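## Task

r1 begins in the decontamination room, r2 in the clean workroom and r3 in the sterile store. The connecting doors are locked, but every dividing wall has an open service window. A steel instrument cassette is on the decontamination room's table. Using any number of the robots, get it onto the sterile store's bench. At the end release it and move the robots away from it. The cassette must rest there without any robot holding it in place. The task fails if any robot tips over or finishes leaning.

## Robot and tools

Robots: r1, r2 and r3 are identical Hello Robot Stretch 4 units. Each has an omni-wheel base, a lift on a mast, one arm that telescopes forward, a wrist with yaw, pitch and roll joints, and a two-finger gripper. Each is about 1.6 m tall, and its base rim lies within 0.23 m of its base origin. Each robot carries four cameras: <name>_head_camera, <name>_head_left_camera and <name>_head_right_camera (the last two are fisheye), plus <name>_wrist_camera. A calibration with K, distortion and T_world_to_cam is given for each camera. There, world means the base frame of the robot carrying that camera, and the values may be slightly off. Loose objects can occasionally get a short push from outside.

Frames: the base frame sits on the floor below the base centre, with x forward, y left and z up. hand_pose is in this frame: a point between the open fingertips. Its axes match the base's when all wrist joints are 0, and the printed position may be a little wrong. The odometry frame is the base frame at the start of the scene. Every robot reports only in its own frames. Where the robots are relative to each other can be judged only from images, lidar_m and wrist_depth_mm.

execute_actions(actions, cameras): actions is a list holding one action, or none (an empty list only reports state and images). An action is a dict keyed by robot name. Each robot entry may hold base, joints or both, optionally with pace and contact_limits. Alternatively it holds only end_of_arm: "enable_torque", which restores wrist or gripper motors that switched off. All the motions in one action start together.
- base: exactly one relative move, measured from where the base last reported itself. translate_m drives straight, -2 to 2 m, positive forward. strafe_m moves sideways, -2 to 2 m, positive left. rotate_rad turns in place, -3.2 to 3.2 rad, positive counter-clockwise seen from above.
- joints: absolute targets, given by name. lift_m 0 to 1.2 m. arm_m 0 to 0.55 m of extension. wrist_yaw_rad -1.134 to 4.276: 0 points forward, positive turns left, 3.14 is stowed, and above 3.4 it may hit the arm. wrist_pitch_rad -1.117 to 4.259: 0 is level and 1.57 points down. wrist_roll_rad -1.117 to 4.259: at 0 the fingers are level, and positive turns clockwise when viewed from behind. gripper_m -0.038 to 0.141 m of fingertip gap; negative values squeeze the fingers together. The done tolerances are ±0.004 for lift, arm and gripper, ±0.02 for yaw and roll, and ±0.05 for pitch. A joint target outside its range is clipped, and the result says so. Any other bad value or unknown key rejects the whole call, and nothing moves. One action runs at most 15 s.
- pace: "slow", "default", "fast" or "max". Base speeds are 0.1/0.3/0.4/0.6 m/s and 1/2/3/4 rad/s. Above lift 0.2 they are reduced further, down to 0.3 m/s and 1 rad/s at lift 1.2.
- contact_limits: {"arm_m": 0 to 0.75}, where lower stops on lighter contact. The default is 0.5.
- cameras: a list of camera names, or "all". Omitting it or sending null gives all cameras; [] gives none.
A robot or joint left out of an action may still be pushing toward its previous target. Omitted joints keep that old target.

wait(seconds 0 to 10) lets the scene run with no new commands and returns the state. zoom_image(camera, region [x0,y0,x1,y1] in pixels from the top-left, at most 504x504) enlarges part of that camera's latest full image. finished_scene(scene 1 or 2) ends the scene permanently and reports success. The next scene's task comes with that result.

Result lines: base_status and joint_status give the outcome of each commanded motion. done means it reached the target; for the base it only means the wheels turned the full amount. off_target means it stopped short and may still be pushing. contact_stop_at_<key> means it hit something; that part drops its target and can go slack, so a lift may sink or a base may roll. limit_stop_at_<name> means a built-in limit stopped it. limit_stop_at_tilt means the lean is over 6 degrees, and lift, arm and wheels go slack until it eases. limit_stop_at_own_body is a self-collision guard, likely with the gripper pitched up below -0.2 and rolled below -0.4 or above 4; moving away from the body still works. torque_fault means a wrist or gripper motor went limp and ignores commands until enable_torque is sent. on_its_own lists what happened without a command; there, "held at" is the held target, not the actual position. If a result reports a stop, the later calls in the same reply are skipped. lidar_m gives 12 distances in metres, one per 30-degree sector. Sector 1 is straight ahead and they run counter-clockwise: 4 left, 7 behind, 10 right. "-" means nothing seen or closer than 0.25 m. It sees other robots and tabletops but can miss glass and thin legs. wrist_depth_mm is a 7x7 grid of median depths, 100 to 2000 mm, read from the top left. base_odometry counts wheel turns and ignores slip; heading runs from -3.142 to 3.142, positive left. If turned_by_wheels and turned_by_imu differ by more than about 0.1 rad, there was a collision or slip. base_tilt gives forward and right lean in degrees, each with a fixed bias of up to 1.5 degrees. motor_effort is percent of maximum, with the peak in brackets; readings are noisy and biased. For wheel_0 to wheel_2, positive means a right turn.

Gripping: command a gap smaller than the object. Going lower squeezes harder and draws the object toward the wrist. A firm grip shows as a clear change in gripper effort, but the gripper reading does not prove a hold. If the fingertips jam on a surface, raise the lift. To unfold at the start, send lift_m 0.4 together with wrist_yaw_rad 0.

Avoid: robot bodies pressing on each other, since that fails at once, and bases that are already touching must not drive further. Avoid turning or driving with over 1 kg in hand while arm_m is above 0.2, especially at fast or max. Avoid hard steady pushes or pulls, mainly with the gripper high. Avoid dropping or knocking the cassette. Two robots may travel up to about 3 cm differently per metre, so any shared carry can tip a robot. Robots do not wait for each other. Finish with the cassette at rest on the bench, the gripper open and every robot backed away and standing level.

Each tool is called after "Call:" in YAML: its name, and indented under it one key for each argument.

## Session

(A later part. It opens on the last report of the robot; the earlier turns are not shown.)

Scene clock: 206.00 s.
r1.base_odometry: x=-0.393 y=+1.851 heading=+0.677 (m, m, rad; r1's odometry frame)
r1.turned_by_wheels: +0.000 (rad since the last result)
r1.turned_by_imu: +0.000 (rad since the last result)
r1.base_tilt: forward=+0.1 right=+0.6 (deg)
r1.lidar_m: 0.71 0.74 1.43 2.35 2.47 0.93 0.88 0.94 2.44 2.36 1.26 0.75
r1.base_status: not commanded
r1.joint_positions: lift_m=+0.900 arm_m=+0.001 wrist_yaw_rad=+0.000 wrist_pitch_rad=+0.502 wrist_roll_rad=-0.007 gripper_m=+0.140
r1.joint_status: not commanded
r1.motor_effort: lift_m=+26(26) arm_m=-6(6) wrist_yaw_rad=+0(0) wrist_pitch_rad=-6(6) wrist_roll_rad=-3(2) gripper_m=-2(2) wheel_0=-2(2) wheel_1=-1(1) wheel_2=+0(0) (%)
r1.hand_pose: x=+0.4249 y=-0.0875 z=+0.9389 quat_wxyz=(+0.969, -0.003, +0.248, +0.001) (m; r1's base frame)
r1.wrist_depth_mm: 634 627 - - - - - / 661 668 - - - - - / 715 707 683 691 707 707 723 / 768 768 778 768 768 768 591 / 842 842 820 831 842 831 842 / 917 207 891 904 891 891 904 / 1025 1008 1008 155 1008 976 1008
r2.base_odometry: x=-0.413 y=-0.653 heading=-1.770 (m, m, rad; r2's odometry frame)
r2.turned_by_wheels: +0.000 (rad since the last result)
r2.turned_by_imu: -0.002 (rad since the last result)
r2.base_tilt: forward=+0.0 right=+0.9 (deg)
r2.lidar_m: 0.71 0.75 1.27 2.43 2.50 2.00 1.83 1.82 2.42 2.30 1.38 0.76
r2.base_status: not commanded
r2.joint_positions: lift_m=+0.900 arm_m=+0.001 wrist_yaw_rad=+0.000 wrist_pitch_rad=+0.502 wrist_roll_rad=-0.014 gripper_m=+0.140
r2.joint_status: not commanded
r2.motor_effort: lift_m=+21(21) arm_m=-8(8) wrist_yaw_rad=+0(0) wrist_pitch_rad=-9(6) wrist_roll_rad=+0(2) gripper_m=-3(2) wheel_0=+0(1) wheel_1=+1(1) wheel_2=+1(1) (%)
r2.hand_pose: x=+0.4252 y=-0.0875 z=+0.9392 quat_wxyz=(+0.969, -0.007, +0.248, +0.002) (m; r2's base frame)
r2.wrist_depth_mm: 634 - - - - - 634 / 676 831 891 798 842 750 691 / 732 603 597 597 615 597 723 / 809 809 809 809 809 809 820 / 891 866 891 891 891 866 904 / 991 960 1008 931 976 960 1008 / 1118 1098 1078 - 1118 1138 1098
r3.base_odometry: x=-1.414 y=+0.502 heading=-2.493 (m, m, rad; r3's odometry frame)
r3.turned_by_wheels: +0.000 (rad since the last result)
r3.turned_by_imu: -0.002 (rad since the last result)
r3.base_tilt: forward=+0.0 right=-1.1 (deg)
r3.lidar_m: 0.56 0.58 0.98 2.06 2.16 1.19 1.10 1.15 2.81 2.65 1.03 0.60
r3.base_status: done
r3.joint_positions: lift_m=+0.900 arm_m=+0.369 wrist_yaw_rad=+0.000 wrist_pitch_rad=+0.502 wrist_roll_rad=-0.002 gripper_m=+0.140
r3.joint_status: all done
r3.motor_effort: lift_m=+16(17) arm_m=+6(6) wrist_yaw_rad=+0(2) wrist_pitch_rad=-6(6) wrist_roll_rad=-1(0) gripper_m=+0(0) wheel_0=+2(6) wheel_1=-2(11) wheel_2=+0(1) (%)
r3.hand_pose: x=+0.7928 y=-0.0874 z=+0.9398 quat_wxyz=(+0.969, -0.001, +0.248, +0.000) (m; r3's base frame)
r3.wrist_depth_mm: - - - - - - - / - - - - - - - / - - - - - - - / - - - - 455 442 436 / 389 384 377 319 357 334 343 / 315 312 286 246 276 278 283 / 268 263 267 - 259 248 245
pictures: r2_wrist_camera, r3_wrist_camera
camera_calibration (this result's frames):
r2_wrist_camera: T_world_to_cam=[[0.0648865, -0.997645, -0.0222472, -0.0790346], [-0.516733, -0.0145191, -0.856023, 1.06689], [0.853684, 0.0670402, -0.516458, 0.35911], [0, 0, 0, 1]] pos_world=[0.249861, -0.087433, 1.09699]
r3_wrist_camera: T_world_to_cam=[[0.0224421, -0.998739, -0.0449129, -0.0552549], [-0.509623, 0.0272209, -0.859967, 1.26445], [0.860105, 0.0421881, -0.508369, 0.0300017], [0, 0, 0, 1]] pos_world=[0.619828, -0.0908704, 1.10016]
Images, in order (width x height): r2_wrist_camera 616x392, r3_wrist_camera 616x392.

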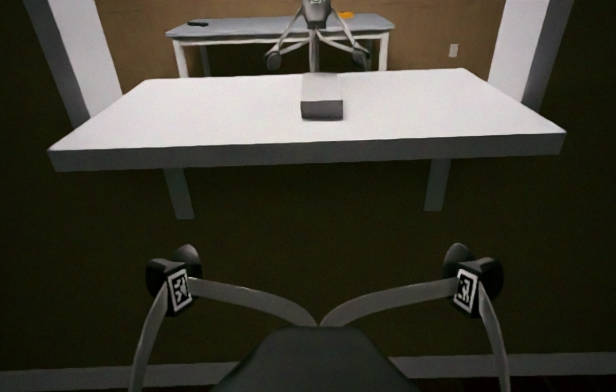

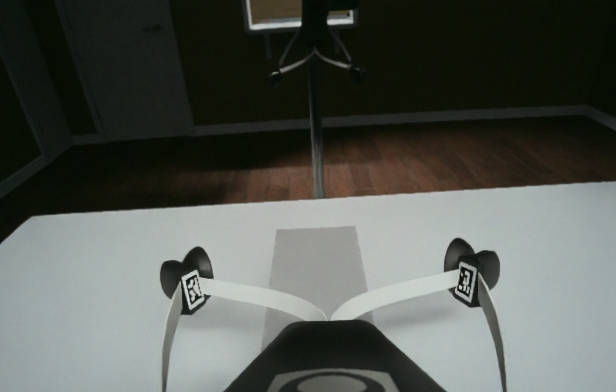

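Call:
execute_actions:
  actions:
    - {"r3":{"joints":{"wrist_yaw_rad":0.04,"arm_m":0.38,"lift_m":0.845},"pace":"slow"}}
  cameras: ["r2_wrist_camera","r3_wrist_camera"]

Call:
execute_actions:
  actions:
    - {"r3":{"joints":{"gripper_m":0.02}}}
  cameras: []

Call:
execute_actions:
  actions:
    - {"r3":{"joints":{"lift_m":0.93},"pace":"slow"}}
  cameras: ["r3_wrist_camera"]

Call:
execute_actions:
  actions:
    - {"r3":{"base":{"translate_m":-0.45},"joints":{"arm_m":0,"wrist_yaw_rad":0}}}
  cameras: []

Call:
execute_actions:
  actions:
    - {"r3":{"base":{"rotate_rad":3.14}}}
  cameras: ["r3_wrist_camera","r3_head_camera"]

Scene clock: 217.70 s.
r1.base_odometry: x=-0.393 y=+1.851 heading=+0.677 (m, m, rad; r1's odometry frame)
r1.turned_by_wheels: +0.000 (rad since the last result)
r1.turned_by_imu: +0.000 (rad since the last result)
r1.base_tilt: forward=+0.0 right=+0.6 (deg)
r1.lidar_m: 0.70 0.79 1.40 2.34 2.49 0.93 0.89 0.96 2.47 2.39 1.28 0.74
r1.base_status: not commanded
r1.joint_positions: lift_m=+0.900 arm_m=+0.001 wrist_yaw_rad=+0.000 wrist_pitch_rad=+0.502 wrist_roll_rad=-0.007 gripper_m=+0.140
r1.joint_status: not commanded
r1.motor_effort: lift_m=+26(26) arm_m=-6(6) wrist_yaw_rad=-1(0) wrist_pitch_rad=-7(6) wrist_roll_rad=-2(1) gripper_m=-1(1) wheel_0=-1(2) wheel_1=-1(1) wheel_2=+0(0) (%)
r1.hand_pose: x=+0.4249 y=-0.0875 z=+0.9389 quat_wxyz=(+0.969, -0.003, +0.248, +0.001) (m; r1's base frame)
r1.wrist_depth_mm: 627 627 - - - - - / 668 676 - - - - - / 715 699 683 691 699 715 715 / 768 778 768 778 768 778 597 / 842 831 842 831 831 842 842 / 917 208 891 904 854 904 917 / 1025 1008 1008 156 991 991 991
r2.base_odometry: x=-0.413 y=-0.653 heading=-1.770 (m, m, rad; r2's odometry frame)
r2.turned_by_wheels: +0.000 (rad since the last result)
r2.turned_by_imu: -0.001 (rad since the last result)
r2.base_tilt: forward=+0.1 right=+0.9 (deg)
r2.lidar_m: 0.71 0.74 1.27 2.43 2.49 2.02 1.82 1.84 2.43 2.29 1.38 0.76
r2.base_status: not commanded
r2.joint_positions: lift_m=+0.900 arm_m=+0.001 wrist_yaw_rad=+0.000 wrist_pitch_rad=+0.502 wrist_roll_rad=-0.014 gripper_m=+0.140
r2.joint_status: not commanded
r2.motor_effort: lift_m=+22(22) arm_m=-8(8) wrist_yaw_rad=+0(1) wrist_pitch_rad=-6(8) wrist_roll_rad=+1(1) gripper_m=-1(1) wheel_0=+1(0) wheel_1=+1(1) wheel_2=+1(1) (%)
r2.hand_pose: x=+0.4252 y=-0.0875 z=+0.9392 quat_wxyz=(+0.969, -0.007, +0.248, +0.002) (m; r2's base frame)
r2.wrist_depth_mm: 640 - - - - - 634 / 676 820 891 768 831 750 691 / 723 603 597 591 615 603 732 / 788 798 809 820 809 809 809 / 891 866 866 891 891 842 917 / 976 946 991 946 960 960 1008 / 1098 1098 1098 - 1098 1098 1098
r3.base_odometry: x=-1.414 y=+0.502 heading=-2.493 (m, m, rad; r3's odometry frame)
r3.turned_by_wheels: +0.000 (rad since the last result)
r3.turned_by_imu: -0.002 (rad since the last result)
r3.base_tilt: forward=+0.1 right=-1.1 (deg)
r3.lidar_m: 0.55 0.58 1.01 2.07 2.13 1.18 1.12 1.15 2.79 2.62 1.03 0.60
r3.base_status: not commanded
r3.joint_positions: lift_m=+0.845 arm_m=+0.379 wrist_yaw_rad=+0.040 wrist_pitch_rad=+0.502 wrist_roll_rad=-0.002 gripper_m=+0.140
r3.joint_status: all done
r3.motor_effort: lift_m=+16(16) arm_m=+6(6) wrist_yaw_rad=+2(3) wrist_pitch_rad=-5(5) wrist_roll_rad=+0(0) gripper_m=+0(1) wheel_0=+2(2) wheel_1=-2(2) wheel_2=+0(0) (%)
r3.hand_pose: x=+0.8060 y=-0.0773 z=+0.8848 quat_wxyz=(+0.968, -0.006, +0.248, +0.019) (m; r3's base frame)
r3.wrist_depth_mm: - - - - - - - / - - - - - - - / - - - - - - - / 384 379 364 294 330 336 330 / 298 293 286 229 252 254 262 / 241 237 220 178 182 213 217 / 205 201 199 - 190 189 190
pictures: r2_wrist_camera, r3_wrist_camera
camera_calibration (this result's frames):
r2_wrist_camera: T_world_to_cam=[[0.0648866, -0.997645, -0.0222471, -0.0790348], [-0.516733, -0.0145192, -0.856023, 1.06689], [0.853684, 0.0670402, -0.516458, 0.35911], [0, 0, 0, 1]] pos_world=[0.249861, -0.087433, 1.09699]
r3_wrist_camera: T_world_to_cam=[[0.0618209, -0.997076, -0.0449128, -0.0796014], [-0.5103, 0.00709711, -0.859967, 1.22262], [0.857772, 0.0760829, -0.508369, -0.00524675], [0, 0, 0, 1]] pos_world=[0.633323, -0.0876465, 1.04517]
Images, in order (width x height): r2_wrist_camera 616x392, r3_wrist_camera 616x392.

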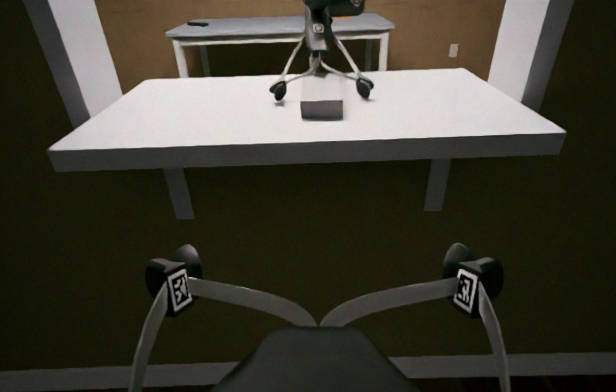

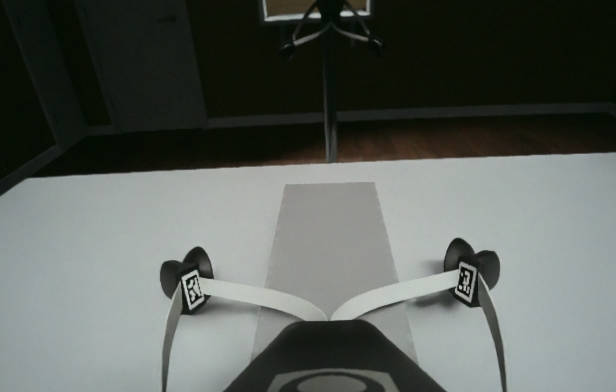

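Scene clock: 219.87 s.
r1.base_odometry: x=-0.393 y=+1.851 heading=+0.677 (m, m, rad; r1's odometry frame)
r1.turned_by_wheels: +0.000 (rad since the last result)
r1.turned_by_imu: +0.000 (rad since the last result)
r1.base_tilt: forward=+0.1 right=+0.5 (deg)
r1.lidar_m: 0.71 0.75 1.40 2.35 2.51 0.88 0.88 0.96 2.46 2.37 1.25 0.75
r1.base_status: not commanded
r1.joint_positions: lift_m=+0.900 arm_m=+0.001 wrist_yaw_rad=+0.000 wrist_pitch_rad=+0.502 wrist_roll_rad=-0.007 gripper_m=+0.140
r1.joint_status: not commanded
r1.motor_effort: lift_m=+26(26) arm_m=-7(6) wrist_yaw_rad=+1(0) wrist_pitch_rad=-6(6) wrist_roll_rad=-2(3) gripper_m=+0(0) wheel_0=-2(1) wheel_1=-1(1) wheel_2=+0(0) (%)
r1.hand_pose: x=+0.4249 y=-0.0875 z=+0.9389 quat_wxyz=(+0.969, -0.003, +0.248, +0.001) (m; r1's base frame)
r1.wrist_depth_mm: 627 634 - - - - - / 661 676 - - - - - / 715 699 691 691 699 715 741 / 768 768 768 768 768 759 597 / 854 831 831 831 831 831 831 / 931 208 904 917 878 891 917 / 1008 991 991 155 991 991 991
r2.base_odometry: x=-0.413 y=-0.653 heading=-1.770 (m, m, rad; r2's odometry frame)
r2.turned_by_wheels: +0.000 (rad since the last result)
r2.turned_by_imu: -0.001 (rad since the last result)
r2.base_tilt: forward=+0.1 right=+0.9 (deg)
r2.lidar_m: 0.71 0.74 1.27 2.43 2.49 2.00 1.83 1.82 2.43 2.29 1.36 0.77
r2.base_status: not commanded
r2.joint_positions: lift_m=+0.900 arm_m=+0.001 wrist_yaw_rad=+0.000 wrist_pitch_rad=+0.502 wrist_roll_rad=-0.014 gripper_m=+0.140
r2.joint_status: not commanded
r2.motor_effort: lift_m=+21(21) arm_m=-8(8) wrist_yaw_rad=+0(0) wrist_pitch_rad=-7(6) wrist_roll_rad=-2(3) gripper_m=-2(0) wheel_0=+1(1) wheel_1=+1(2) wheel_2=+1(1) (%)
r2.hand_pose: x=+0.4252 y=-0.0875 z=+0.9392 quat_wxyz=(+0.969, -0.007, +0.248, +0.002) (m; r2's base frame)
r2.wrist_depth_mm: 640 - - - - - 640 / 676 831 891 798 842 750 691 / 723 609 603 597 615 591 732 / 809 809 798 820 809 820 820 / 891 866 891 891 891 854 891 / 976 960 1008 946 976 976 1008 / 1098 1118 1078 - 1078 1098 1118
r3.base_odometry: x=-1.414 y=+0.502 heading=-2.493 (m, m, rad; r3's odometry frame)
r3.turned_by_wheels: +0.000 (rad since the last result)
r3.turned_by_imu: -0.001 (rad since the last result)
r3.base_tilt: forward=+0.1 right=-1.1 (deg)
r3.lidar_m: 0.56 0.58 0.99 2.06 2.16 1.18 1.10 1.15 2.79 2.63 1.05 0.57
r3.base_status: not commanded
r3.joint_positions: lift_m=+0.845 arm_m=+0.379 wrist_yaw_rad=+0.040 wrist_pitch_rad=+0.505 wrist_roll_rad=-0.002 gripper_m=+0.020
r3.joint_status: all done
r3.motor_effort: lift_m=+17(17) arm_m=+6(6) wrist_yaw_rad=+1(4) wrist_pitch_rad=-14(14) wrist_roll_rad=+0(0) gripper_m=-18(21) wheel_0=+2(2) wheel_1=-2(2) wheel_2=+0(0) (%)
r3.hand_pose: x=+0.8057 y=-0.0773 z=+0.8839 quat_wxyz=(+0.968, -0.006, +0.250, +0.020) (m; r3's base frame)
r3.wrist_depth_mm: - - - - - - - / - - - - - - - / - - - - - - - / 384 373 357 277 324 330 324 / 294 289 283 217 214 263 258 / 238 236 191 180 183 180 213 / 202 198 196 - 189 189 187
pictures: none
No camera images: the call's "cameras" was empty. Leave "cameras" out to get every camera's image.

Scene clock: 221.47 s.
r1.base_odometry: x=-0.393 y=+1.851 heading=+0.677 (m, m, rad; r1's odometry frame)
r1.turned_by_wheels: +0.000 (rad since the last result)
r1.turned_by_imu: +0.000 (rad since the last result)
r1.base_tilt: forward=+0.0 right=+0.6 (deg)
r1.lidar_m: 0.71 0.75 1.42 2.35 2.52 0.90 0.89 0.96 2.43 2.38 1.25 0.74
r1.base_status: not commanded
r1.joint_positions: lift_m=+0.900 arm_m=+0.001 wrist_yaw_rad=+0.000 wrist_pitch_rad=+0.502 wrist_roll_rad=-0.007 gripper_m=+0.140
r1.joint_status: not commanded
r1.motor_effort: lift_m=+26(26) arm_m=-7(6) wrist_yaw_rad=+0(0) wrist_pitch_rad=-6(6) wrist_roll_rad=-2(1) gripper_m=+0(1) wheel_0=-2(2) wheel_1=-1(1) wheel_2=+0(0) (%)
r1.hand_pose: x=+0.4249 y=-0.0875 z=+0.9389 quat_wxyz=(+0.969, -0.003, +0.248, +0.001) (m; r1's base frame)
r1.wrist_depth_mm: 627 627 - - - - - / 661 676 - - - - - / 715 707 683 691 699 707 732 / 768 778 778 768 759 768 597 / 831 820 831 831 842 842 842 / 931 207 891 917 866 904 917 / 1008 991 991 155 991 991 1008
r2.base_odometry: x=-0.413 y=-0.653 heading=-1.770 (m, m, rad; r2's odometry frame)
r2.turned_by_wheels: +0.000 (rad since the last result)
r2.turned_by_imu: -0.001 (rad since the last result)
r2.base_tilt: forward=+0.0 right=+1.0 (deg)
r2.lidar_m: 0.71 0.75 1.28 2.43 2.50 2.00 1.83 1.83 2.43 2.30 1.36 0.78
r2.base_status: not commanded
r2.joint_positions: lift_m=+0.900 arm_m=+0.001 wrist_yaw_rad=+0.000 wrist_pitch_rad=+0.502 wrist_roll_rad=-0.014 gripper_m=+0.140
r2.joint_status: not commanded
r2.motor_effort: lift_m=+21(21) arm_m=-8(8) wrist_yaw_rad=+0(0) wrist_pitch_rad=-6(7) wrist_roll_rad=+0(2) gripper_m=-1(2) wheel_0=+1(1) wheel_1=+1(1) wheel_2=+1(1) (%)
r2.hand_pose: x=+0.4252 y=-0.0875 z=+0.9392 quat_wxyz=(+0.969, -0.007, +0.248, +0.002) (m; r2's base frame)
r2.wrist_depth_mm: 640 - - - - - 640 / 683 831 891 854 842 759 683 / 707 609 591 597 609 597 732 / 809 809 798 809 798 820 820 / 891 866 878 878 891 866 891 / 960 960 976 976 960 960 1008 / 1118 1138 1098 - 1098 1098 1118
r3.base_odometry: x=-1.414 y=+0.502 heading=-2.493 (m, m, rad; r3's odometry frame)
r3.turned_by_wheels: +0.000 (rad since the last result)
r3.turned_by_imu: -0.001 (rad since the last result)
r3.base_tilt: forward=+0.0 right=-1.1 (deg)
r3.lidar_m: 0.56 0.60 0.99 2.07 2.15 1.18 1.11 1.14 2.79 2.64 1.07 0.59
r3.base_status: not commanded
r3.joint_positions: lift_m=+0.930 arm_m=+0.379 wrist_yaw_rad=+0.040 wrist_pitch_rad=+0.505 wrist_roll_rad=-0.002 gripper_m=+0.020
r3.joint_status: all done
r3.motor_effort: lift_m=+25(27) arm_m=+6(6) wrist_yaw_rad=+1(1) wrist_pitch_rad=-14(15) wrist_roll_rad=+0(0) gripper_m=-21(20) wheel_0=+2(2) wheel_1=-2(2) wheel_2=+0(0) (%)
r3.hand_pose: x=+0.8057 y=-0.0773 z=+0.9682 quat_wxyz=(+0.968, -0.006, +0.250, +0.020) (m; r3's base frame)
r3.wrist_depth_mm: - - - - - - - / - - - - - - - / - - - - - - - / - - - 278 - - - / 436 427 418 218 215 389 382 / 353 347 191 179 183 179 317 / 300 293 290 - 279 279 276
pictures: r3_wrist_camera
camera_calibration (this result's frames):
r3_wrist_camera: T_world_to_cam=[[0.0619557, -0.997065, -0.0449821, -0.0758175], [-0.512988, 0.00684879, -0.858369, 1.29476], [0.856157, 0.0762561, -0.511058, 0.0414163], [0, 0, 0, 1]] pos_world=[0.633437, -0.0876208, 1.12914]
Images, in order (width x height): r3_wrist_camera 616x392.

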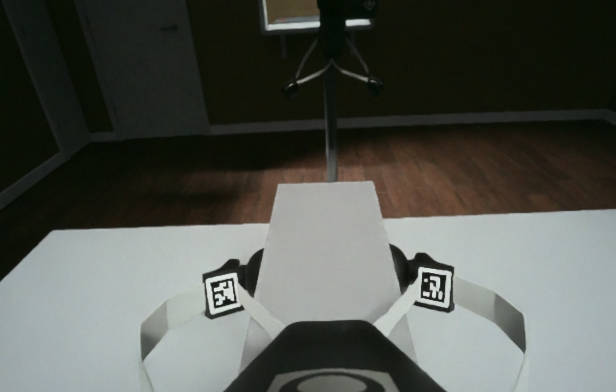

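Scene clock: 224.43 s.
r1.base_odometry: x=-0.393 y=+1.851 heading=+0.677 (m, m, rad; r1's odometry frame)
r1.turned_by_wheels: +0.000 (rad since the last result)
r1.turned_by_imu: +0.000 (rad since the last result)
r1.base_tilt: forward=+0.0 right=+0.7 (deg)
r1.lidar_m: 0.70 0.79 1.43 2.34 2.49 0.92 0.89 0.97 2.46 2.36 1.25 0.74
r1.base_status: not commanded
r1.joint_positions: lift_m=+0.900 arm_m=+0.001 wrist_yaw_rad=+0.000 wrist_pitch_rad=+0.502 wrist_roll_rad=-0.007 gripper_m=+0.140
r1.joint_status: not commanded
r1.motor_effort: lift_m=+26(26) arm_m=-6(6) wrist_yaw_rad=+0(0) wrist_pitch_rad=-6(6) wrist_roll_rad=-2(0) gripper_m=+0(3) wheel_0=-2(1) wheel_1=-1(1) wheel_2=+0(0) (%)
r1.hand_pose: x=+0.4249 y=-0.0875 z=+0.9389 quat_wxyz=(+0.969, -0.003, +0.248, +0.001) (m; r1's base frame)
r1.wrist_depth_mm: 627 627 - - - - - / 661 676 - - - - - / 723 707 691 691 699 723 723 / 768 759 778 759 778 778 597 / 842 831 831 831 842 842 842 / 917 206 891 917 878 891 931 / 991 976 991 156 991 1008 1008
r2.base_odometry: x=-0.413 y=-0.653 heading=-1.770 (m, m, rad; r2's odometry frame)
r2.turned_by_wheels: +0.000 (rad since the last result)
r2.turned_by_imu: -0.001 (rad since the last result)
r2.base_tilt: forward=+0.0 right=+0.9 (deg)
r2.lidar_m: 0.71 0.74 1.27 2.43 2.49 2.02 1.81 1.83 2.43 2.30 1.36 0.76
r2.base_status: not commanded
r2.joint_positions: lift_m=+0.900 arm_m=+0.001 wrist_yaw_rad=+0.000 wrist_pitch_rad=+0.502 wrist_roll_rad=-0.014 gripper_m=+0.140
r2.joint_status: not commanded
r2.motor_effort: lift_m=+22(21) arm_m=-8(8) wrist_yaw_rad=+0(0) wrist_pitch_rad=-6(8) wrist_roll_rad=+1(0) gripper_m=-1(2) wheel_0=+1(1) wheel_1=+1(1) wheel_2=+1(1) (%)
r2.hand_pose: x=+0.4252 y=-0.0875 z=+0.9392 quat_wxyz=(+0.969, -0.007, +0.248, +0.002) (m; r2's base frame)
r2.wrist_depth_mm: 647 - - - - - 647 / 676 820 891 878 842 750 699 / 723 603 597 597 615 603 732 / 809 809 798 809 820 809 820 / 904 866 866 891 904 854 891 / 991 991 991 946 976 960 1025 / 1138 1118 1078 - 1118 1118 1118
r3.base_odometry: x=-1.055 y=+0.774 heading=-2.494 (m, m, rad; r3's odometry frame)
r3.turned_by_wheels: -0.001 (rad since the last result)
r3.turned_by_imu: +0.000 (rad since the last result)
r3.base_tilt: forward=+0.0 right=-1.2 (deg)
r3.lidar_m: 1.01 1.05 1.60 2.06 2.14 0.70 0.67 0.68 0.92 2.66 1.71 1.06
r3.base_status: done
r3.joint_positions: lift_m=+0.930 arm_m=+0.001 wrist_yaw_rad=+0.000 wrist_pitch_rad=+0.505 wrist_roll_rad=-0.002 gripper_m=+0.020
r3.joint_status: all done
r3.motor_effort: lift_m=+25(25) arm_m=-5(6) wrist_yaw_rad=+1(5) wrist_pitch_rad=-15(16) wrist_roll_rad=-1(0) gripper_m=-21(22) wheel_0=-3(10) wheel_1=-2(8) wheel_2=-2(10) (%)
r3.hand_pose: x=+0.4243 y=-0.0875 z=+0.9682 quat_wxyz=(+0.968, -0.001, +0.250, +0.000) (m; r3's base frame)
r3.wrist_depth_mm: 842 854 - - - 891 866 / 891 917 1205 1138 1060 931 946 / 976 976 878 991 1008 1008 1008 / 1060 1078 1098 278 1078 1098 1118 / 1160 1160 1160 217 215 1229 1229 / 1281 1281 191 179 183 180 1308 / 1308 1281 1281 - 1205 1229 1182
pictures: none
No camera images: the call's "cameras" was empty. Leave "cameras" out to get every camera's image.

Scene clock: 227.43 s.
r1.base_odometry: x=-0.393 y=+1.851 heading=+0.677 (m, m, rad; r1's odometry frame)
r1.turned_by_wheels: +0.000 (rad since the last result)
r1.turned_by_imu: +0.000 (rad since the last result)
r1.base_tilt: forward=+0.1 right=+0.6 (deg)
r1.lidar_m: 0.69 0.80 1.41 2.33 2.51 0.89 0.88 0.96 2.42 2.38 1.22 0.72
r1.base_status: not commanded
r1.joint_positions: lift_m=+0.900 arm_m=+0.001 wrist_yaw_rad=+0.000 wrist_pitch_rad=+0.502 wrist_roll_rad=-0.007 gripper_m=+0.140
r1.joint_status: not commanded
r1.motor_effort: lift_m=+26(26) arm_m=-6(6) wrist_yaw_rad=-1(0) wrist_pitch_rad=-6(6) wrist_roll_rad=-1(2) gripper_m=-1(1) wheel_0=-2(2) wheel_1=-1(1) wheel_2=+0(0) (%)
r1.hand_pose: x=+0.4249 y=-0.0875 z=+0.9389 quat_wxyz=(+0.969, -0.003, +0.248, +0.001) (m; r1's base frame)
r1.wrist_depth_mm: 627 627 - - - - - / 661 676 - - - - - / 699 707 683 683 699 715 723 / 759 768 778 768 778 759 597 / 842 831 842 831 820 831 831 / 931 208 891 904 866 904 904 / 1008 991 991 155 991 991 991
r2.base_odometry: x=-0.413 y=-0.653 heading=-1.770 (m, m, rad; r2's odometry frame)
r2.turned_by_wheels: +0.000 (rad since the last result)
r2.turned_by_imu: -0.001 (rad since the last result)
r2.base_tilt: forward=+0.1 right=+0.9 (deg)
r2.lidar_m: 0.71 0.75 1.27 2.42 2.51 2.02 1.80 1.82 2.42 2.30 1.38 0.76
r2.base_status: not commanded
r2.joint_positions: lift_m=+0.900 arm_m=+0.001 wrist_yaw_rad=+0.000 wrist_pitch_rad=+0.502 wrist_roll_rad=-0.014 gripper_m=+0.140
r2.joint_status: not commanded
r2.motor_effort: lift_m=+21(21) arm_m=-8(8) wrist_yaw_rad=+0(0) wrist_pitch_rad=-6(8) wrist_roll_rad=+2(0) gripper_m=-2(1) wheel_0=+1(1) wheel_1=+1(1) wheel_2=+1(1) (%)
r2.hand_pose: x=+0.4252 y=-0.0875 z=+0.9392 quat_wxyz=(+0.969, -0.007, +0.248, +0.002) (m; r2's base frame)
r2.wrist_depth_mm: 634 - - - - - 634 / 676 820 891 866 842 759 683 / 723 603 591 597 609 597 732 / 788 809 809 820 809 809 820 / 891 866 878 904 904 866 917 / 976 976 991 946 976 960 1008 / 1098 1098 1118 - 1098 1118 1118
r3.base_odometry: x=-1.055 y=+0.774 heading=+0.646 (m, m, rad; r3's odometry frame)
r3.turned_by_wheels: +3.140 (rad since the last result)
r3.turned_by_imu: +3.133 (rad since the last result)
r3.base_tilt: forward=+0.1 right=-1.1 (deg)
r3.lidar_m: 0.65 0.69 0.94 2.69 1.70 1.08 1.02 1.20 1.56 2.05 2.11 0.70
r3.base_status: done
r3.joint_positions: lift_m=+0.930 arm_m=+0.001 wrist_yaw_rad=+0.000 wrist_pitch_rad=+0.505 wrist_roll_rad=-0.002 gripper_m=+0.020
r3.joint_status: not commanded
r3.motor_effort: lift_m=+24(25) arm_m=-6(6) wrist_yaw_rad=-1(3) wrist_pitch_rad=-14(15) wrist_roll_rad=+0(0) gripper_m=-23(22) wheel_0=-3(7) wheel_1=-1(8) wheel_2=-1(9) (%)
r3.hand_pose: x=+0.4244 y=-0.0873 z=+0.9683 quat_wxyz=(+0.968, -0.001, +0.250, +0.000) (m; r3's base frame)
r3.wrist_depth_mm: 1281 1281 1281 1281 1281 1281 1281 / 1366 1366 1397 1366 1366 1397 1430 / 1138 1078 1025 960 976 1499 1499 / 798 778 741 277 683 732 1661 / 615 603 585 217 214 574 1708 / 1464 1397 191 180 183 180 1366 / 1308 1281 1281 - 1229 1160 1182
pictures: r3_head_camera, r3_wrist_camera
camera_calibration (this result's frames):
r3_wrist_camera: T_world_to_cam=[[0.022499, -0.998734, -0.0449872, -0.0456063], [-0.512282, 0.027125, -0.858389, 1.10086], [0.858522, 0.042359, -0.511024, 0.364635], [0, 0, 0, 1]] pos_world=[0.251927, -0.0908548, 1.12925]
Images, in order (width x height): r3_head_camera 420x560, r3_wrist_camera 616x392.

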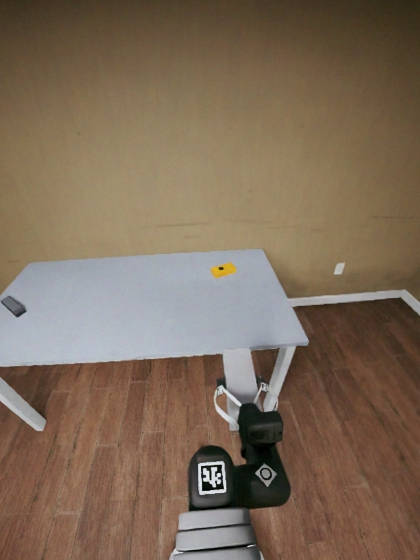

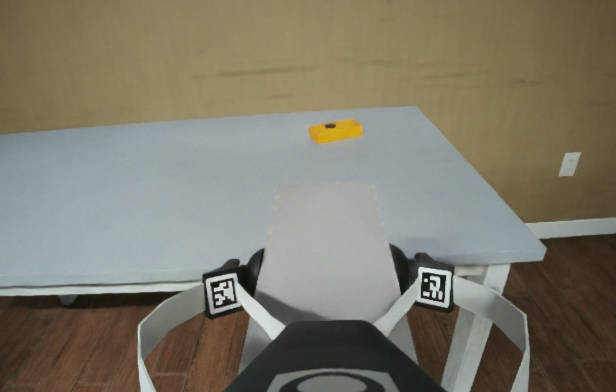

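Call:
execute_actions:
  actions:
    - {"r3":{"base":{"strafe_m":0.25},"joints":{"arm_m":0.45,"lift_m":0.8}}}
  cameras: []

Call:
execute_actions:
  actions:
    - {"r3":{"joints":{"lift_m":0.745},"pace":"slow"}}
  cameras: []

Scene clock: 234.93 s.
r1.base_odometry: x=-0.393 y=+1.851 heading=+0.677 (m, m, rad; r1's odometry frame)
r1.turned_by_wheels: +0.000 (rad since the last result)
r1.turned_by_imu: +0.000 (rad since the last result)
r1.base_tilt: forward=-0.1 right=+0.6 (deg)
r1.lidar_m: 0.70 0.76 1.43 2.33 2.49 0.93 0.88 0.97 2.44 2.37 1.26 0.74
r1.base_status: not commanded
r1.joint_positions: lift_m=+0.900 arm_m=+0.001 wrist_yaw_rad=+0.000 wrist_pitch_rad=+0.502 wrist_roll_rad=-0.007 gripper_m=+0.140
r1.joint_status: not commanded
r1.motor_effort: lift_m=+26(26) arm_m=-6(6) wrist_yaw_rad=-1(0) wrist_pitch_rad=-6(6) wrist_roll_rad=-1(2) gripper_m=+0(3) wheel_0=-2(2) wheel_1=-1(1) wheel_2=+0(0) (%)
r1.hand_pose: x=+0.4249 y=-0.0875 z=+0.9389 quat_wxyz=(+0.969, -0.003, +0.248, +0.001) (m; r1's base frame)
r1.wrist_depth_mm: 627 627 - - - - - / 668 668 - - - - - / 723 707 683 683 691 715 723 / 768 759 768 768 768 759 585 / 842 831 831 831 831 831 831 / 917 206 891 904 891 904 917 / 1008 1008 976 155 991 976 1008
r2.base_odometry: x=-0.413 y=-0.653 heading=-1.770 (m, m, rad; r2's odometry frame)
r2.turned_by_wheels: +0.000 (rad since the last result)
r2.turned_by_imu: -0.002 (rad since the last result)
r2.base_tilt: forward=+0.1 right=+0.9 (deg)
r2.lidar_m: 0.70 0.73 1.26 2.43 2.51 2.01 1.84 1.82 2.42 2.30 1.35 0.75
r2.base_status: not commanded
r2.joint_positions: lift_m=+0.900 arm_m=+0.001 wrist_yaw_rad=+0.000 wrist_pitch_rad=+0.502 wrist_roll_rad=-0.014 gripper_m=+0.140
r2.joint_status: not commanded
r2.motor_effort: lift_m=+21(21) arm_m=-8(8) wrist_yaw_rad=+0(0) wrist_pitch_rad=-8(5) wrist_roll_rad=+0(1) gripper_m=-1(2) wheel_0=+1(1) wheel_1=+1(1) wheel_2=+1(1) (%)
r2.hand_pose: x=+0.4252 y=-0.0875 z=+0.9392 quat_wxyz=(+0.969, -0.007, +0.248, +0.002) (m; r2's base frame)
r2.wrist_depth_mm: 634 - - - - - 640 / 676 820 891 866 842 741 691 / 723 603 591 597 609 597 741 / 809 809 809 809 809 820 820 / 891 878 866 904 904 866 904 / 976 960 991 960 976 946 1025 / 1118 1118 1098 - 1098 1118 1118
r3.base_odometry: x=-1.206 y=+0.973 heading=+0.646 (m, m, rad; r3's odometry frame)
r3.turned_by_wheels: +0.000 (rad since the last result)
r3.turned_by_imu: -0.002 (rad since the last result)
r3.base_tilt: forward=+0.1 right=-1.1 (deg)
r3.lidar_m: 0.66 0.69 0.94 2.44 1.72 1.24 1.02 1.05 1.63 2.30 2.37 0.67
r3.base_status: done
r3.joint_positions: lift_m=+0.800 arm_m=+0.449 wrist_yaw_rad=+0.000 wrist_pitch_rad=+0.505 wrist_roll_rad=-0.002 gripper_m=+0.020
r3.joint_status: all done
r3.motor_effort: lift_m=+17(22) arm_m=+6(7) wrist_yaw_rad=+1(1) wrist_pitch_rad=-15(16) wrist_roll_rad=+0(0) gripper_m=-22(21) wheel_0=-2(13) wheel_1=+1(11) wheel_2=-1(2) (%)
r3.hand_pose: x=+0.8724 y=-0.0873 z=+0.8389 quat_wxyz=(+0.968, -0.001, +0.250, +0.000) (m; r3's base frame)
r3.wrist_depth_mm: 866 854 854 866 854 866 866 / 917 917 931 931 946 917 917 / 723 691 654 634 609 544 535 / 508 488 477 277 430 436 433 / 387 384 373 218 215 347 340 / 315 312 191 180 183 180 283 / 268 263 259 - 250 250 245
pictures: none
No camera images: the call's "cameras" was empty. Leave "cameras" out to get every camera's image.

Scene clock: 236.27 s.
r1.base_odometry: x=-0.393 y=+1.851 heading=+0.677 (m, m, rad; r1's odometry frame)
r1.turned_by_wheels: +0.000 (rad since the last result)
r1.turned_by_imu: +0.000 (rad since the last result)
r1.base_tilt: forward=+0.1 right=+0.6 (deg)
r1.lidar_m: 0.71 0.78 1.42 2.36 2.49 0.93 0.90 0.95 2.47 2.38 1.24 0.75
r1.base_status: not commanded
r1.joint_positions: lift_m=+0.900 arm_m=+0.001 wrist_yaw_rad=+0.000 wrist_pitch_rad=+0.502 wrist_roll_rad=-0.007 gripper_m=+0.140
r1.joint_status: not commanded
r1.motor_effort: lift_m=+26(26) arm_m=-7(7) wrist_yaw_rad=+0(0) wrist_pitch_rad=-7(6) wrist_roll_rad=-4(0) gripper_m=+0(2) wheel_0=-2(2) wheel_1=-1(1) wheel_2=+0(0) (%)
r1.hand_pose: x=+0.4249 y=-0.0875 z=+0.9389 quat_wxyz=(+0.969, -0.003, +0.248, +0.001) (m; r1's base frame)
r1.wrist_depth_mm: 627 627 - - - - - / 661 676 - - - - - / 715 707 683 683 699 707 723 / 768 778 768 768 768 778 591 / 842 842 831 842 831 831 831 / 917 207 891 917 878 904 904 / 1025 991 991 155 991 991 991
r2.base_odometry: x=-0.413 y=-0.653 heading=-1.770 (m, m, rad; r2's odometry frame)
r2.turned_by_wheels: +0.000 (rad since the last result)
r2.turned_by_imu: +0.000 (rad since the last result)
r2.base_tilt: forward=+0.0 right=+1.0 (deg)
r2.lidar_m: 0.71 0.74 1.27 2.43 2.49 2.03 1.81 1.84 2.42 2.30 1.39 0.77
r2.base_status: not commanded
r2.joint_positions: lift_m=+0.900 arm_m=+0.001 wrist_yaw_rad=+0.000 wrist_pitch_rad=+0.502 wrist_roll_rad=-0.014 gripper_m=+0.140
r2.joint_status: not commanded
r2.motor_effort: lift_m=+21(21) arm_m=-8(8) wrist_yaw_rad=+0(0) wrist_pitch_rad=-7(6) wrist_roll_rad=+0(1) gripper_m=-1(1) wheel_0=+1(1) wheel_1=+1(1) wheel_2=+1(1) (%)
r2.hand_pose: x=+0.4252 y=-0.0875 z=+0.9392 quat_wxyz=(+0.969, -0.007, +0.248, +0.002) (m; r2's base frame)
r2.wrist_depth_mm: 647 - - - - - 634 / 676 831 878 866 842 741 691 / 723 609 597 597 615 591 732 / 809 798 809 820 809 820 831 / 878 866 878 904 891 866 904 / 976 946 991 960 976 946 1008 / 1098 1098 1098 - 1098 1118 1118
r3.base_odometry: x=-1.206 y=+0.973 heading=+0.646 (m, m, rad; r3's odometry frame)
r3.turned_by_wheels: +0.000 (rad since the last result)
r3.turned_by_imu: -0.001 (rad since the last result)
r3.base_tilt: forward=+0.1 right=-1.1 (deg)
r3.lidar_m: 0.66 0.68 0.94 2.44 1.69 1.24 1.02 1.05 1.62 2.31 2.35 0.69
r3.base_status: not commanded
r3.joint_positions: lift_m=+0.745 arm_m=+0.449 wrist_yaw_rad=+0.000 wrist_pitch_rad=+0.505 wrist_roll_rad=-0.002 gripper_m=+0.020
r3.joint_status: all done
r3.motor_effort: lift_m=+17(16) arm_m=+6(6) wrist_yaw_rad=+2(1) wrist_pitch_rad=-14(14) wrist_roll_rad=+0(0) gripper_m=-23(23) wheel_0=-3(2) wheel_1=+2(1) wheel_2=-1(1) (%)
r3.hand_pose: x=+0.8724 y=-0.0873 z=+0.7839 quat_wxyz=(+0.968, -0.001, +0.250, +0.000) (m; r3's base frame)
r3.wrist_depth_mm: 854 854 854 866 866 866 866 / 917 917 904 917 723 691 668 / 554 530 500 480 462 449 439 / 387 373 364 277 327 336 327 / 297 293 285 216 215 266 260 / 241 237 191 180 182 180 216 / 205 200 198 - 191 191 189
pictures: none
No camera images: the call's "cameras" was empty. Leave "cameras" out to get every camera's image.

Call:
execute_actions:
  actions:
    - {"r3":{"joints":{"lift_m":0.743,"gripper_m":0.14}}}
  cameras: []

Call:
execute_actions:
  actions:
    - {"r3":{"joints":{"lift_m":0.85,"arm_m":0}}}
  cameras: ["r3_wrist_camera"]

Call:
finished_scene:
  scene: 1

Scene clock: 245.70 s.
r1.base_odometry: x=-0.393 y=+1.851 heading=+0.677 (m, m, rad; r1's odometry frame)
r1.turned_by_wheels: +0.000 (rad since the last result)
r1.turned_by_imu: +0.000 (rad since the last result)
r1.base_tilt: forward=+0.0 right=+0.6 (deg)
r1.lidar_m: 0.70 0.81 1.41 2.34 2.52 0.92 0.88 0.96 2.45 2.38 1.24 0.72
r1.base_status: not commanded
r1.joint_positions: lift_m=+0.900 arm_m=+0.001 wrist_yaw_rad=+0.000 wrist_pitch_rad=+0.502 wrist_roll_rad=-0.007 gripper_m=+0.140
r1.joint_status: not commanded
r1.motor_effort: lift_m=+26(26) arm_m=-6(6) wrist_yaw_rad=+0(1) wrist_pitch_rad=-6(6) wrist_roll_rad=+0(3) gripper_m=+0(1) wheel_0=-2(2) wheel_1=-1(1) wheel_2=+0(0) (%)
r1.hand_pose: x=+0.4249 y=-0.0875 z=+0.9389 quat_wxyz=(+0.969, -0.003, +0.248, +0.001) (m; r1's base frame)
r1.wrist_depth_mm: 627 627 - - - - - / 661 683 - - - - - / 715 707 683 691 699 715 723 / 768 768 778 768 778 768 597 / 842 831 842 831 842 842 831 / 931 208 904 904 878 891 931 / 1025 1008 976 155 991 1008 1008
r2.base_odometry: x=-0.413 y=-0.653 heading=-1.770 (m, m, rad; r2's odometry frame)
r2.turned_by_wheels: +0.000 (rad since the last result)
r2.turned_by_imu: -0.002 (rad since the last result)
r2.base_tilt: forward=+0.1 right=+0.9 (deg)
r2.lidar_m: 0.70 0.73 1.26 2.42 2.51 2.01 1.82 1.83 2.42 2.30 1.38 0.77
r2.base_status: not commanded
r2.joint_positions: lift_m=+0.900 arm_m=+0.001 wrist_yaw_rad=+0.000 wrist_pitch_rad=+0.502 wrist_roll_rad=-0.014 gripper_m=+0.140
r2.joint_status: not commanded
r2.motor_effort: lift_m=+22(22) arm_m=-8(8) wrist_yaw_rad=-1(0) wrist_pitch_rad=-3(6) wrist_roll_rad=+1(0) gripper_m=-3(1) wheel_0=+1(1) wheel_1=+1(1) wheel_2=+1(1) (%)
r2.hand_pose: x=+0.4252 y=-0.0875 z=+0.9392 quat_wxyz=(+0.969, -0.007, +0.248, +0.002) (m; r2's base frame)
r2.wrist_depth_mm: 640 - - - - - 640 / 683 831 904 866 842 750 691 / 723 603 597 591 609 603 741 / 798 809 809 820 809 820 820 / 878 866 878 891 891 866 904 / 976 976 976 946 976 960 1008 / 1118 1118 1098 - 1098 1118 1098
r3.base_odometry: x=-1.206 y=+0.973 heading=+0.646 (m, m, rad; r3's odometry frame)
r3.turned_by_wheels: +0.000 (rad since the last result)
r3.turned_by_imu: -0.002 (rad since the last result)
r3.base_tilt: forward=+0.0 right=-1.1 (deg)
r3.lidar_m: 0.65 0.68 0.93 2.43 1.71 1.24 1.03 1.06 1.60 2.30 2.37 0.67
r3.base_status: not commanded
r3.joint_positions: lift_m=+0.743 arm_m=+0.449 wrist_yaw_rad=+0.000 wrist_pitch_rad=+0.502 wrist_roll_rad=-0.002 gripper_m=+0.140
r3.joint_status: all done
r3.motor_effort: lift_m=+18(16) arm_m=+6(6) wrist_yaw_rad=+1(0) wrist_pitch_rad=-8(15) wrist_roll_rad=+1(0) gripper_m=-1(23) wheel_0=-3(2) wheel_1=+1(1) wheel_2=-1(0) (%)
r3.hand_pose: x=+0.8728 y=-0.0874 z=+0.7825 quat_wxyz=(+0.969, -0.001, +0.249, +0.000) (m; r3's base frame)
r3.wrist_depth_mm: 854 854 854 866 866 866 878 / 917 917 904 904 891 699 676 / 559 530 500 484 466 452 442 / 387 375 364 293 330 334 329 / 297 291 286 229 253 254 262 / 240 237 217 178 185 212 216 / 204 200 198 - 193 189 189
pictures: none
No camera images: the call's "cameras" was empty. Leave "cameras" out to get every camera's image.

Scene clock: 248.10 s.
r1.base_odometry: x=-0.393 y=+1.851 heading=+0.677 (m, m, rad; r1's odometry frame)
r1.turned_by_wheels: +0.000 (rad since the last result)
r1.turned_by_imu: +0.000 (rad since the last result)
r1.base_tilt: forward=+0.2 right=+0.6 (deg)
r1.lidar_m: 0.70 0.74 1.40 2.34 2.50 0.91 0.88 0.93 2.43 2.39 1.22 0.73
r1.base_status: not commanded
r1.joint_positions: lift_m=+0.900 arm_m=+0.001 wrist_yaw_rad=+0.000 wrist_pitch_rad=+0.502 wrist_roll_rad=-0.007 gripper_m=+0.140
r1.joint_status: not commanded
r1.motor_effort: lift_m=+26(26) arm_m=-6(7) wrist_yaw_rad=+0(0) wrist_pitch_rad=-6(6) wrist_roll_rad=-2(2) gripper_m=+1(1) wheel_0=-1(2) wheel_1=-1(1) wheel_2=+0(0) (%)
r1.hand_pose: x=+0.4249 y=-0.0875 z=+0.9389 quat_wxyz=(+0.969, -0.003, +0.248, +0.001) (m; r1's base frame)
r1.wrist_depth_mm: 627 627 - - - - - / 661 668 - - - - - / 715 699 683 691 699 707 723 / 768 768 768 759 768 768 591 / 842 831 831 842 831 842 831 / 931 206 878 904 878 904 917 / 1008 1008 976 155 991 991 1008
r2.base_odometry: x=-0.413 y=-0.653 heading=-1.770 (m, m, rad; r2's odometry frame)
r2.turned_by_wheels: +0.000 (rad since the last result)
r2.turned_by_imu: -0.001 (rad since the last result)
r2.base_tilt: forward=+0.1 right=+0.9 (deg)
r2.lidar_m: 0.71 0.75 1.27 2.42 2.51 2.00 1.83 1.82 2.44 2.31 1.36 0.77
r2.base_status: not commanded
r2.joint_positions: lift_m=+0.900 arm_m=+0.001 wrist_yaw_rad=+0.000 wrist_pitch_rad=+0.502 wrist_roll_rad=-0.014 gripper_m=+0.140
r2.joint_status: not commanded
r2.motor_effort: lift_m=+22(21) arm_m=-8(8) wrist_yaw_rad=+0(0) wrist_pitch_rad=-7(7) wrist_roll_rad=+0(1) gripper_m=-1(0) wheel_0=+1(1) wheel_1=+1(1) wheel_2=+1(1) (%)
r2.hand_pose: x=+0.4252 y=-0.0875 z=+0.9392 quat_wxyz=(+0.969, -0.007, +0.248, +0.002) (m; r2's base frame)
r2.wrist_depth_mm: 640 - - - - - 640 / 676 831 891 878 831 750 691 / 723 609 597 591 609 597 741 / 809 809 798 820 809 820 820 / 878 866 878 891 891 866 904 / 960 976 991 946 991 960 1008 / 1098 1098 1098 - 1118 1098 1118
r3.base_odometry: x=-1.206 y=+0.973 heading=+0.646 (m, m, rad; r3's odometry frame)
r3.turned_by_wheels: +0.000 (rad since the last result)
r3.turned_by_imu: -0.001 (rad since the last result)
r3.base_tilt: forward=+0.1 right=-1.1 (deg)
r3.lidar_m: 0.65 0.66 0.92 2.43 1.70 1.24 1.02 1.04 1.61 2.30 2.35 0.69
r3.base_status: not commanded
r3.joint_positions: lift_m=+0.850 arm_m=+0.001 wrist_yaw_rad=+0.000 wrist_pitch_rad=+0.502 wrist_roll_rad=-0.002 gripper_m=+0.140
r3.joint_status: all done
r3.motor_effort: lift_m=+24(26) arm_m=-6(6) wrist_yaw_rad=+1(0) wrist_pitch_rad=-6(8) wrist_roll_rad=+0(0) gripper_m=-2(1) wheel_0=-2(3) wheel_1=+1(1) wheel_2=-1(1) (%)
r3.hand_pose: x=+0.4248 y=-0.0874 z=+0.8891 quat_wxyz=(+0.969, -0.001, +0.248, +0.000) (m; r3's base frame)
r3.wrist_depth_mm: 1281 1255 1281 1281 1281 1281 1281 / 1336 1336 1336 1366 1336 1160 1397 / 891 842 809 741 750 741 723 / 627 609 585 574 559 539 530 / 585 585 521 580 1430 564 1499 / 1430 1430 1308 1281 1255 1281 1255 / 1205 1205 1205 - 1182 1118 788
pictures: r3_wrist_camera
camera_calibration (this result's frames):
r3_wrist_camera: T_world_to_cam=[[0.022207, -0.998743, -0.0449267, -0.0492161], [-0.509913, 0.0273383, -0.859792, 1.03326], [0.859939, 0.0420021, -0.508665, 0.321087], [0, 0, 0, 1]] pos_world=[0.251849, -0.0908881, 1.0495]
Images, in order (width x height): r3_wrist_camera 616x392.

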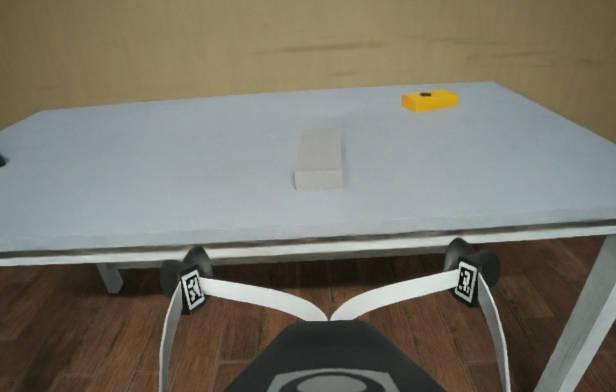

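The scene is finished: the task was done.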